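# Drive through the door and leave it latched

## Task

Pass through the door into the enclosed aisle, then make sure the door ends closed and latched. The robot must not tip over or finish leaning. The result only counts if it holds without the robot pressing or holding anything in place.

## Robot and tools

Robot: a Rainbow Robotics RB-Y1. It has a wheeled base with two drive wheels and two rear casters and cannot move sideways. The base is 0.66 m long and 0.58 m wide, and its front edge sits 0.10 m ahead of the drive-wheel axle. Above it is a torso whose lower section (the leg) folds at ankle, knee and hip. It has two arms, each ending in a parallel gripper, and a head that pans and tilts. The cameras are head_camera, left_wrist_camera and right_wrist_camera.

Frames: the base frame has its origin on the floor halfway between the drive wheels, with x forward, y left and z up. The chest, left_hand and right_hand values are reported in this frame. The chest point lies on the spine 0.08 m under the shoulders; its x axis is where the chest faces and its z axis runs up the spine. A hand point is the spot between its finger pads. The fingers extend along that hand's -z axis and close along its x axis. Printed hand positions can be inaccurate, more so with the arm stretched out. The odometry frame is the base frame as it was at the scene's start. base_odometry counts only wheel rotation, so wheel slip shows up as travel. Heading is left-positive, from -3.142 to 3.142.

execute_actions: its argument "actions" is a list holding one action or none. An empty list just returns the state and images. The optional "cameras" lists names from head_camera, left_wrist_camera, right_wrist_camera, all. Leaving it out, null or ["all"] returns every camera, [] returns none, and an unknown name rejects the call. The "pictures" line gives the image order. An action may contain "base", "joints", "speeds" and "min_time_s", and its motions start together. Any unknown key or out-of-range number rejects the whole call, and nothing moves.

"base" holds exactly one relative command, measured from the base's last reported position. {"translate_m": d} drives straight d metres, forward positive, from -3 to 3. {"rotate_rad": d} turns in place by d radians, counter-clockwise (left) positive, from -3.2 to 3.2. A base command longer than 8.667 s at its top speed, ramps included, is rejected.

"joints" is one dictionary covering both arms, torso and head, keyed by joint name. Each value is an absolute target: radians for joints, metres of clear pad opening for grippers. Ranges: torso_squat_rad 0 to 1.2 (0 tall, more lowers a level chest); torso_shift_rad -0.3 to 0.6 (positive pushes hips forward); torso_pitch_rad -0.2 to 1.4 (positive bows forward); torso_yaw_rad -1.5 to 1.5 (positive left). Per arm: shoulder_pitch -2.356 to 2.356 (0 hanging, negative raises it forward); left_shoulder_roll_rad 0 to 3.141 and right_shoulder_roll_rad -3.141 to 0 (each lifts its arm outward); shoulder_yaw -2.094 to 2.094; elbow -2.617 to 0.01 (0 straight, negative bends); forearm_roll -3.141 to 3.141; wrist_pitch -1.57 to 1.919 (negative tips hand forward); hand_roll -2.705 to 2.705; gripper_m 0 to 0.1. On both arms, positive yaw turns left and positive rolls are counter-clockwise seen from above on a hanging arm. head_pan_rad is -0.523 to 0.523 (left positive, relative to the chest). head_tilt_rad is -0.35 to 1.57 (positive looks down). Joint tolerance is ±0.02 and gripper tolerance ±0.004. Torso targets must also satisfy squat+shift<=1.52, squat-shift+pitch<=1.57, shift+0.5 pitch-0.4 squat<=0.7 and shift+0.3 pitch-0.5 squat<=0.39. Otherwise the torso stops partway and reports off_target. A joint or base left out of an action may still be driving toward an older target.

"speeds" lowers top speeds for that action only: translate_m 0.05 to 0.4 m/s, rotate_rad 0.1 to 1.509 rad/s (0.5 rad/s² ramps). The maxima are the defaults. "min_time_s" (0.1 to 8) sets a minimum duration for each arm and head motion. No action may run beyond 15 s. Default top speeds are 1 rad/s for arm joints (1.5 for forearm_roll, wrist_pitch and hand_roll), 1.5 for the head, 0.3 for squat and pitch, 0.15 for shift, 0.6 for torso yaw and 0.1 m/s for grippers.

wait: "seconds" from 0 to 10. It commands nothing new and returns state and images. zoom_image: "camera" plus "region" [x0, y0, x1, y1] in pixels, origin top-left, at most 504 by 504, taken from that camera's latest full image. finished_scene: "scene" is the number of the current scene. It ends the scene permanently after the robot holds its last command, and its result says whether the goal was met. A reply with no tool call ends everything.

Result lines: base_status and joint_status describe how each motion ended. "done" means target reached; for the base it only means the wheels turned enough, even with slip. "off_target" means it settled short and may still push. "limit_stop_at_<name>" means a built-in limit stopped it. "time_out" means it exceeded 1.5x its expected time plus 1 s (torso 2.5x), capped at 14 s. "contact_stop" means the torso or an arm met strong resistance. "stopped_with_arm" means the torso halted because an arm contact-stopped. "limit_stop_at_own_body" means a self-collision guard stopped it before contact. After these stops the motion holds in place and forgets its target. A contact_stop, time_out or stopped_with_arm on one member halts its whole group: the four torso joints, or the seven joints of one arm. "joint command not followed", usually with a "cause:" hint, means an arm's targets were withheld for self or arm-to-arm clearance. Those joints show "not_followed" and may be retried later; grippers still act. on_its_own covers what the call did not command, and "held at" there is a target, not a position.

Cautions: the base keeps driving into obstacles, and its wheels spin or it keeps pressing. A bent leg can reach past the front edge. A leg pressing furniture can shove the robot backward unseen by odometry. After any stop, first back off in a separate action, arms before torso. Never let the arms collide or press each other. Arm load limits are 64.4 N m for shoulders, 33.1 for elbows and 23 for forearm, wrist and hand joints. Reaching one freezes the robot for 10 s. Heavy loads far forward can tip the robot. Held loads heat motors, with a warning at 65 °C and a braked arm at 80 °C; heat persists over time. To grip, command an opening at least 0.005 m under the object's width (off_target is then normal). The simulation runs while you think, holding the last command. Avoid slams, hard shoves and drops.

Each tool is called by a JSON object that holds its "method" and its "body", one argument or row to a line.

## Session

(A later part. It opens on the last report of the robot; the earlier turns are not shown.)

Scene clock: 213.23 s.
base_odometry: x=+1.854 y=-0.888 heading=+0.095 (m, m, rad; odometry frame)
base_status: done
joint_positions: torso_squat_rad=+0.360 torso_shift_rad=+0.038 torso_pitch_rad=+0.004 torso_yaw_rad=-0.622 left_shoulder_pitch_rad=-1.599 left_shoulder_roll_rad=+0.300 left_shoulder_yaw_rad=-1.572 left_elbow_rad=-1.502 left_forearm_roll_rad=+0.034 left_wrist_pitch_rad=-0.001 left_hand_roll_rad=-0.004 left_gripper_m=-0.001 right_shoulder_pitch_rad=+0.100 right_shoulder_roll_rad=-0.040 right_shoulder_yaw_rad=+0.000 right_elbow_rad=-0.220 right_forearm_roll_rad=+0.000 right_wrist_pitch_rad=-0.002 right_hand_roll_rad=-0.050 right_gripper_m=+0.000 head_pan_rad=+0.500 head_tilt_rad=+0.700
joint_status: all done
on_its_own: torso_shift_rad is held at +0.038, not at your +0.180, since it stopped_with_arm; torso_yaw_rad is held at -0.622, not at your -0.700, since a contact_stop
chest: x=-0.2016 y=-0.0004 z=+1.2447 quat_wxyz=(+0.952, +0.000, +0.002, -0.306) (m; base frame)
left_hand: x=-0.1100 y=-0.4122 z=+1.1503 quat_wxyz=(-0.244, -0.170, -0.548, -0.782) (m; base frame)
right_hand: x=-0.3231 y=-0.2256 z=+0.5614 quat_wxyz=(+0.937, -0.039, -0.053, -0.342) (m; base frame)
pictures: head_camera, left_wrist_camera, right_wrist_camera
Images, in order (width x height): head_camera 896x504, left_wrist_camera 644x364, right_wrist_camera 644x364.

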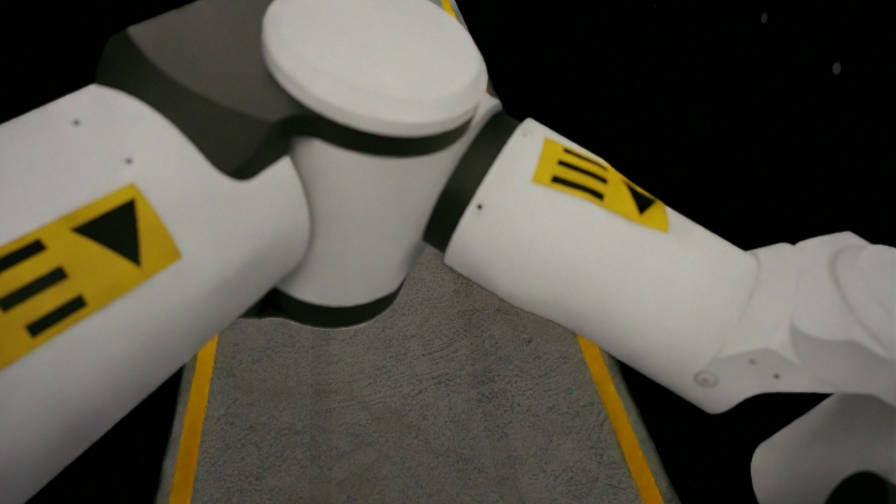

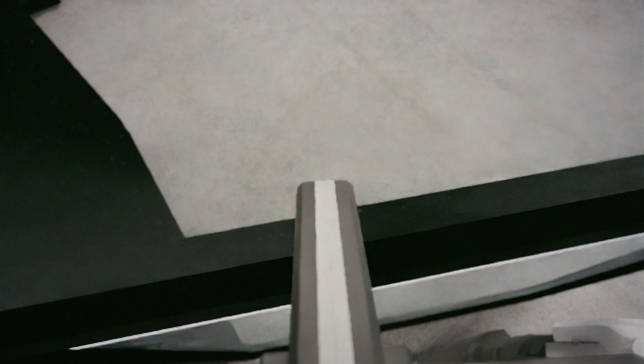

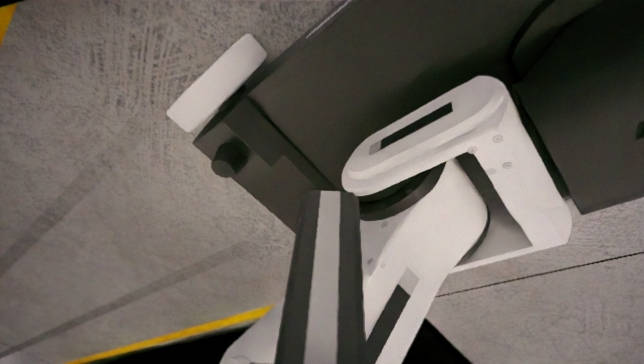

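{"method": "execute_actions", "body": {
  "actions": [
    {"joints":{"torso_yaw_rad":-0.1,"left_elbow_rad":-1.6,"head_pan_rad":0.1}}
  ],
  "cameras": []
}}

{"method": "execute_actions", "body": {
  "actions": [
    {"base":{"translate_m":1.1},"speeds":{"translate_m":0.2},"joints":{"left_shoulder_pitch_rad":-0.6,"left_shoulder_yaw_rad":-0.6,"left_shoulder_roll_rad":0.05},"min_time_s":2}
  ]
}}

Scene clock: 215.13 s.
base_odometry: x=+1.854 y=-0.888 heading=+0.095 (m, m, rad; odometry frame)
base_status: not commanded
joint_positions: torso_squat_rad=+0.360 torso_shift_rad=+0.038 torso_pitch_rad=+0.003 torso_yaw_rad=-0.100 left_shoulder_pitch_rad=-1.600 left_shoulder_roll_rad=+0.300 left_shoulder_yaw_rad=-1.571 left_elbow_rad=-1.600 left_forearm_roll_rad=+0.034 left_wrist_pitch_rad=+0.000 left_hand_roll_rad=-0.004 left_gripper_m=+0.000 right_shoulder_pitch_rad=+0.100 right_shoulder_roll_rad=-0.040 right_shoulder_yaw_rad=+0.000 right_elbow_rad=-0.220 right_forearm_roll_rad=+0.000 right_wrist_pitch_rad=-0.002 right_hand_roll_rad=-0.050 right_gripper_m=+0.000 head_pan_rad=+0.100 head_tilt_rad=+0.700
joint_status: all done
on_its_own: torso_shift_rad is held at +0.038, not at your +0.180, since it stopped_with_arm
chest: x=-0.2018 y=-0.0011 z=+1.2446 quat_wxyz=(+0.999, +0.001, +0.002, -0.050) (m; base frame)
left_hand: x=+0.0352 y=-0.3087 z=+1.1486 quat_wxyz=(-0.062, -0.062, -0.569, -0.817) (m; base frame)
right_hand: x=-0.1947 y=-0.2548 z=+0.5606 quat_wxyz=(+0.994, -0.022, -0.061, -0.089) (m; base frame)
pictures: none
No camera images: the call's "cameras" was empty. Leave "cameras" out to get every camera's image.

Scene clock: 221.70 s.
base_odometry: x=+2.949 y=-0.784 heading=+0.094 (m, m, rad; odometry frame)
base_status: done
joint_positions: torso_squat_rad=+0.360 torso_shift_rad=+0.038 torso_pitch_rad=+0.003 torso_yaw_rad=-0.100 left_shoulder_pitch_rad=-0.600 left_shoulder_roll_rad=+0.050 left_shoulder_yaw_rad=-0.600 left_elbow_rad=-1.600 left_forearm_roll_rad=+0.034 left_wrist_pitch_rad=+0.000 left_hand_roll_rad=-0.004 left_gripper_m=+0.000 right_shoulder_pitch_rad=+0.100 right_shoulder_roll_rad=-0.040 right_shoulder_yaw_rad=+0.000 right_elbow_rad=-0.220 right_forearm_roll_rad=+0.000 right_wrist_pitch_rad=-0.002 right_hand_roll_rad=-0.050 right_gripper_m=+0.000 head_pan_rad=+0.100 head_tilt_rad=+0.700
joint_status: all done
on_its_own: torso_shift_rad is held at +0.038, not at your +0.180, since it stopped_with_arm
chest: x=-0.2019 y=-0.0011 z=+1.2446 quat_wxyz=(+0.999, +0.001, +0.002, -0.050) (m; base frame)
left_hand: x=+0.2432 y=-0.1983 z=+1.2745 quat_wxyz=(+0.419, -0.246, -0.801, -0.350) (m; base frame)
right_hand: x=-0.1946 y=-0.2548 z=+0.5606 quat_wxyz=(+0.994, -0.022, -0.061, -0.089) (m; base frame)
pictures: head_camera, left_wrist_camera, right_wrist_camera
Images, in order (width x height): head_camera 896x504, left_wrist_camera 644x364, right_wrist_camera 644x364.

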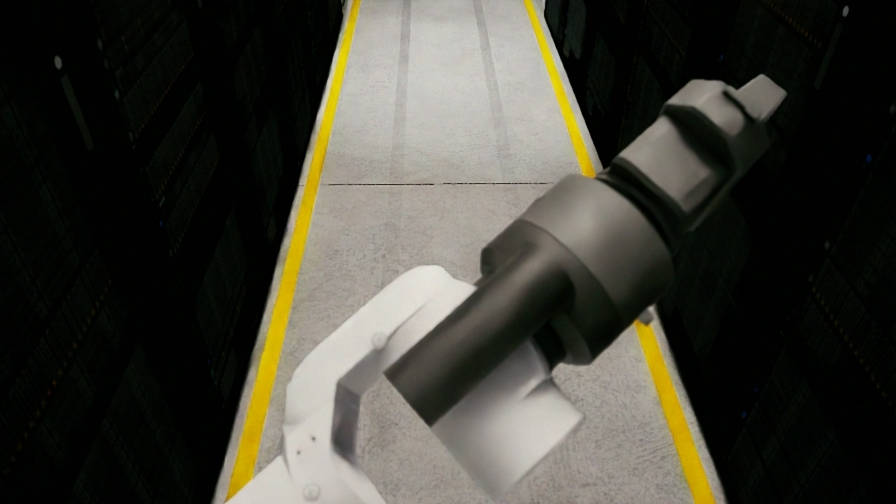

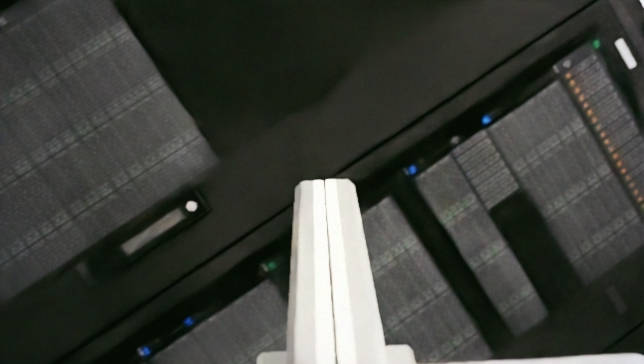

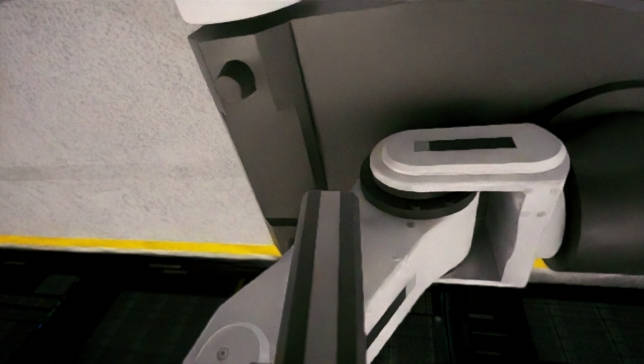

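{"method": "execute_actions", "body": {
  "actions": [
    {"joints":{"torso_yaw_rad":-1.5,"head_pan_rad":-0.523,"head_tilt_rad":0.2}}
  ]
}}

Scene clock: 224.97 s.
base_odometry: x=+2.949 y=-0.784 heading=+0.094 (m, m, rad; odometry frame)
base_status: not commanded
joint_positions: torso_squat_rad=+0.360 torso_shift_rad=+0.038 torso_pitch_rad=+0.003 torso_yaw_rad=-1.052 left_shoulder_pitch_rad=-0.600 left_shoulder_roll_rad=+0.050 left_shoulder_yaw_rad=-0.600 left_elbow_rad=-1.600 left_forearm_roll_rad=+0.034 left_wrist_pitch_rad=+0.000 left_hand_roll_rad=-0.004 left_gripper_m=+0.000 right_shoulder_pitch_rad=+0.100 right_shoulder_roll_rad=-0.040 right_shoulder_yaw_rad=+0.000 right_elbow_rad=-0.220 right_forearm_roll_rad=+0.000 right_wrist_pitch_rad=-0.002 right_hand_roll_rad=-0.050 right_gripper_m=+0.000 head_pan_rad=-0.523 head_tilt_rad=+0.200
joint_status: torso_yaw_rad limit_stop_at_own_body (moved -0.952 of -1.400); the others done
on_its_own: torso_shift_rad is held at +0.038, not at your +0.180, since it stopped_with_arm; torso_yaw_rad is held at -1.052, not at your -1.500, since a limit_stop_at_own_body
chest: x=-0.2019 y=-0.0011 z=+1.2446 quat_wxyz=(+0.865, +0.000, +0.002, -0.502) (m; base frame)
left_hand: x=-0.1046 y=-0.4779 z=+1.2752 quat_wxyz=(+0.212, -0.587, -0.599, -0.502) (m; base frame)
right_hand: x=-0.4065 y=-0.1553 z=+0.5615 quat_wxyz=(+0.843, -0.050, -0.044, -0.534) (m; base frame)
pictures: head_camera, left_wrist_camera, right_wrist_camera
Images, in order (width x height): head_camera 896x504, left_wrist_camera 644x364, right_wrist_camera 644x364.

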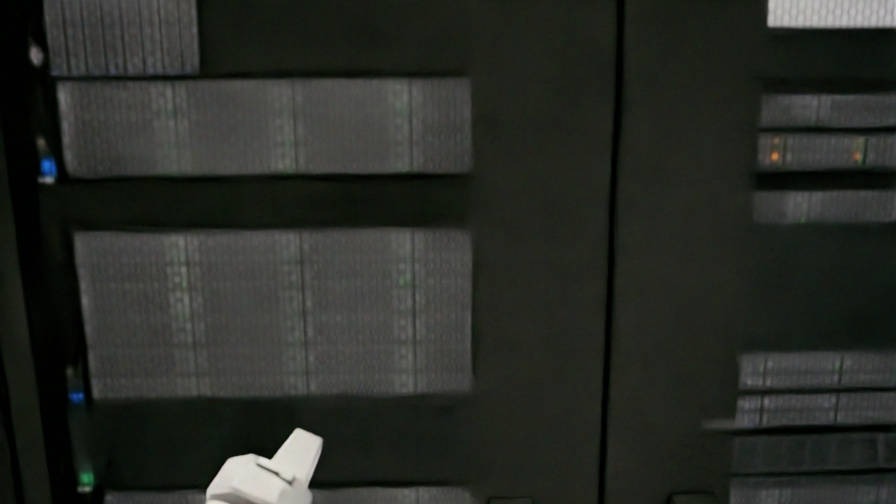

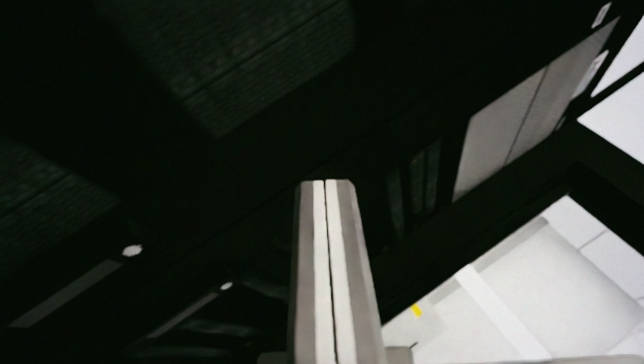

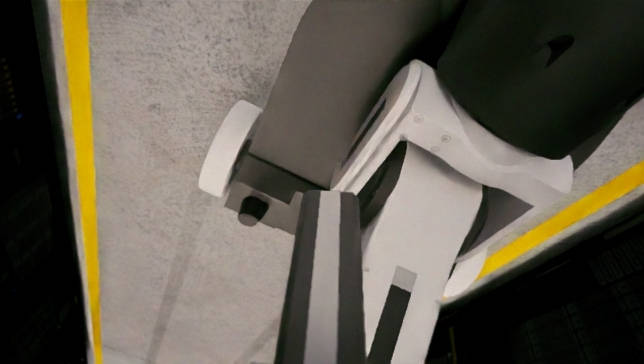

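{"method": "execute_actions", "body": {
  "actions": [
    {"joints":{"right_shoulder_yaw_rad":-2.0,"right_elbow_rad":-0.6,"right_wrist_pitch_rad":-1.1,"right_shoulder_roll_rad":-0.15}}
  ],
  "cameras": ["right_wrist_camera"]
}}

Scene clock: 227.87 s.
base_odometry: x=+2.949 y=-0.784 heading=+0.094 (m, m, rad; odometry frame)
base_status: not commanded
joint_positions: torso_squat_rad=+0.360 torso_shift_rad=+0.038 torso_pitch_rad=+0.003 torso_yaw_rad=-1.052 left_shoulder_pitch_rad=-0.600 left_shoulder_roll_rad=+0.050 left_shoulder_yaw_rad=-0.600 left_elbow_rad=-1.600 left_forearm_roll_rad=+0.034 left_wrist_pitch_rad=+0.000 left_hand_roll_rad=-0.004 left_gripper_m=+0.000 right_shoulder_pitch_rad=+0.100 right_shoulder_roll_rad=-0.150 right_shoulder_yaw_rad=-2.000 right_elbow_rad=-0.600 right_forearm_roll_rad=+0.000 right_wrist_pitch_rad=-1.100 right_hand_roll_rad=-0.050 right_gripper_m=+0.000 head_pan_rad=-0.523 head_tilt_rad=+0.200
joint_status: all done
on_its_own: torso_shift_rad is held at +0.038, not at your +0.180, since it stopped_with_arm; torso_yaw_rad is held at -1.052, not at your -1.500, since a limit_stop_at_own_body
chest: x=-0.2019 y=-0.0011 z=+1.2446 quat_wxyz=(+0.865, +0.000, +0.002, -0.502) (m; base frame)
left_hand: x=-0.1045 y=-0.4779 z=+1.2752 quat_wxyz=(+0.212, -0.587, -0.599, -0.502) (m; base frame)
right_hand: x=-0.8500 y=-0.1280 z=+0.9256 quat_wxyz=(+0.013, -0.807, -0.037, -0.590) (m; base frame)
pictures: right_wrist_camera
Images, in order (width x height): right_wrist_camera 644x364.

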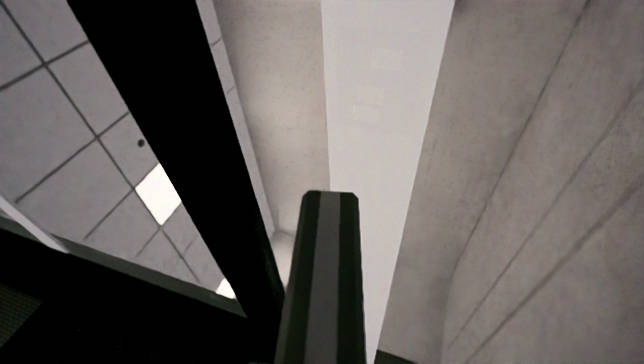

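{"method": "execute_actions", "body": {
  "actions": [
    {"base":{"translate_m":0.7},"joints":{"right_wrist_pitch_rad":-0.9,"right_hand_roll_rad":0}}
  ],
  "cameras": ["right_wrist_camera","left_wrist_camera"]
}}

Scene clock: 231.30 s.
base_odometry: x=+3.646 y=-0.718 heading=+0.094 (m, m, rad; odometry frame)
base_status: done
joint_positions: torso_squat_rad=+0.360 torso_shift_rad=+0.038 torso_pitch_rad=+0.003 torso_yaw_rad=-1.052 left_shoulder_pitch_rad=-0.600 left_shoulder_roll_rad=+0.050 left_shoulder_yaw_rad=-0.600 left_elbow_rad=-1.600 left_forearm_roll_rad=+0.034 left_wrist_pitch_rad=+0.000 left_hand_roll_rad=-0.004 left_gripper_m=+0.000 right_shoulder_pitch_rad=+0.100 right_shoulder_roll_rad=-0.150 right_shoulder_yaw_rad=-2.000 right_elbow_rad=-0.600 right_forearm_roll_rad=+0.000 right_wrist_pitch_rad=-0.900 right_hand_roll_rad=+0.000 right_gripper_m=+0.000 head_pan_rad=-0.523 head_tilt_rad=+0.200
joint_status: all done
on_its_own: torso_shift_rad is held at +0.038, not at your +0.180, since it stopped_with_arm; torso_yaw_rad is held at -1.052, not at your -1.500, since a limit_stop_at_own_body
chest: x=-0.2019 y=-0.0011 z=+1.2446 quat_wxyz=(+0.865, +0.000, +0.002, -0.502) (m; base frame)
left_hand: x=-0.1045 y=-0.4779 z=+1.2753 quat_wxyz=(+0.212, -0.587, -0.599, -0.502) (m; base frame)
right_hand: x=-0.8596 y=-0.1275 z=+0.8807 quat_wxyz=(+0.029, -0.744, -0.014, -0.667) (m; base frame)
pictures: left_wrist_camera, right_wrist_camera
Images, in order (width x height): left_wrist_camera 644x364, right_wrist_camera 644x364.

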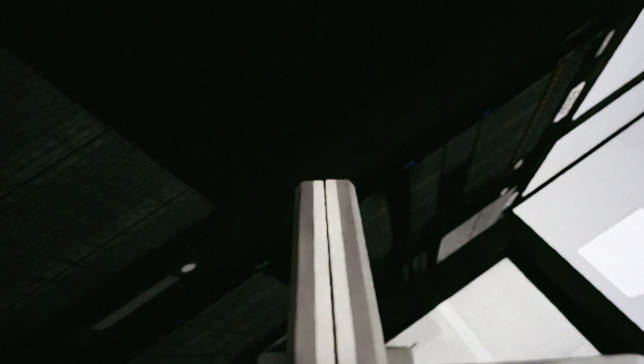

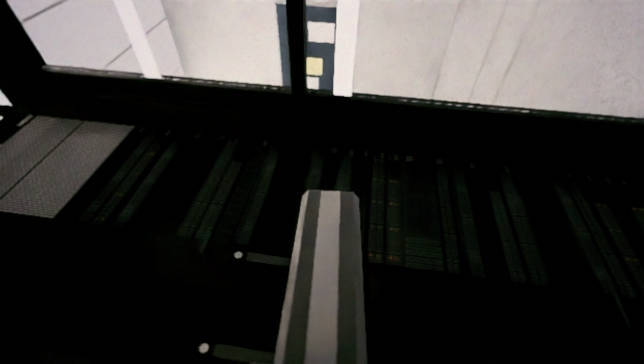

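{"method": "execute_actions", "body": {
  "actions": [
    {"joints":{"right_forearm_roll_rad":-0.6}}
  ],
  "cameras": ["right_wrist_camera"]
}}

Scene clock: 234.63 s.
base_odometry: x=+3.646 y=-0.718 heading=+0.094 (m, m, rad; odometry frame)
base_status: not commanded
joint_positions: torso_squat_rad=+0.360 torso_shift_rad=+0.038 torso_pitch_rad=+0.003 torso_yaw_rad=-1.052 left_shoulder_pitch_rad=-0.600 left_shoulder_roll_rad=+0.050 left_shoulder_yaw_rad=-0.600 left_elbow_rad=-1.600 left_forearm_roll_rad=+0.034 left_wrist_pitch_rad=+0.000 left_hand_roll_rad=-0.004 left_gripper_m=+0.000 right_shoulder_pitch_rad=+0.100 right_shoulder_roll_rad=-0.150 right_shoulder_yaw_rad=-2.000 right_elbow_rad=-0.600 right_forearm_roll_rad=-0.600 right_wrist_pitch_rad=-0.900 right_hand_roll_rad=+0.000 right_gripper_m=+0.000 head_pan_rad=-0.523 head_tilt_rad=+0.200
joint_status: all done
on_its_own: torso_shift_rad is held at +0.038, not at your +0.180, since it stopped_with_arm; torso_yaw_rad is held at -1.052, not at your -1.500, since a limit_stop_at_own_body
chest: x=-0.2019 y=-0.0011 z=+1.2446 quat_wxyz=(+0.865, +0.000, +0.002, -0.502) (m; base frame)
left_hand: x=-0.1045 y=-0.4779 z=+1.2753 quat_wxyz=(+0.212, -0.587, -0.599, -0.502) (m; base frame)
right_hand: x=-0.8434 y=-0.0239 z=+0.8610 quat_wxyz=(-0.267, -0.715, +0.004, -0.646) (m; base frame)
pictures: right_wrist_camera
Images, in order (width x height): right_wrist_camera 644x364.

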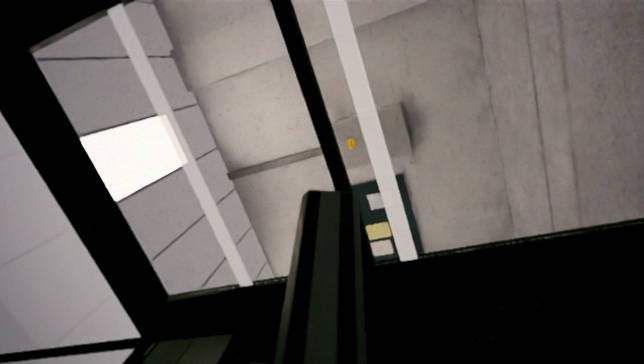

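{"method": "finished_scene", "body": {
  "scene": 1
}}

The scene is finished: the task was done.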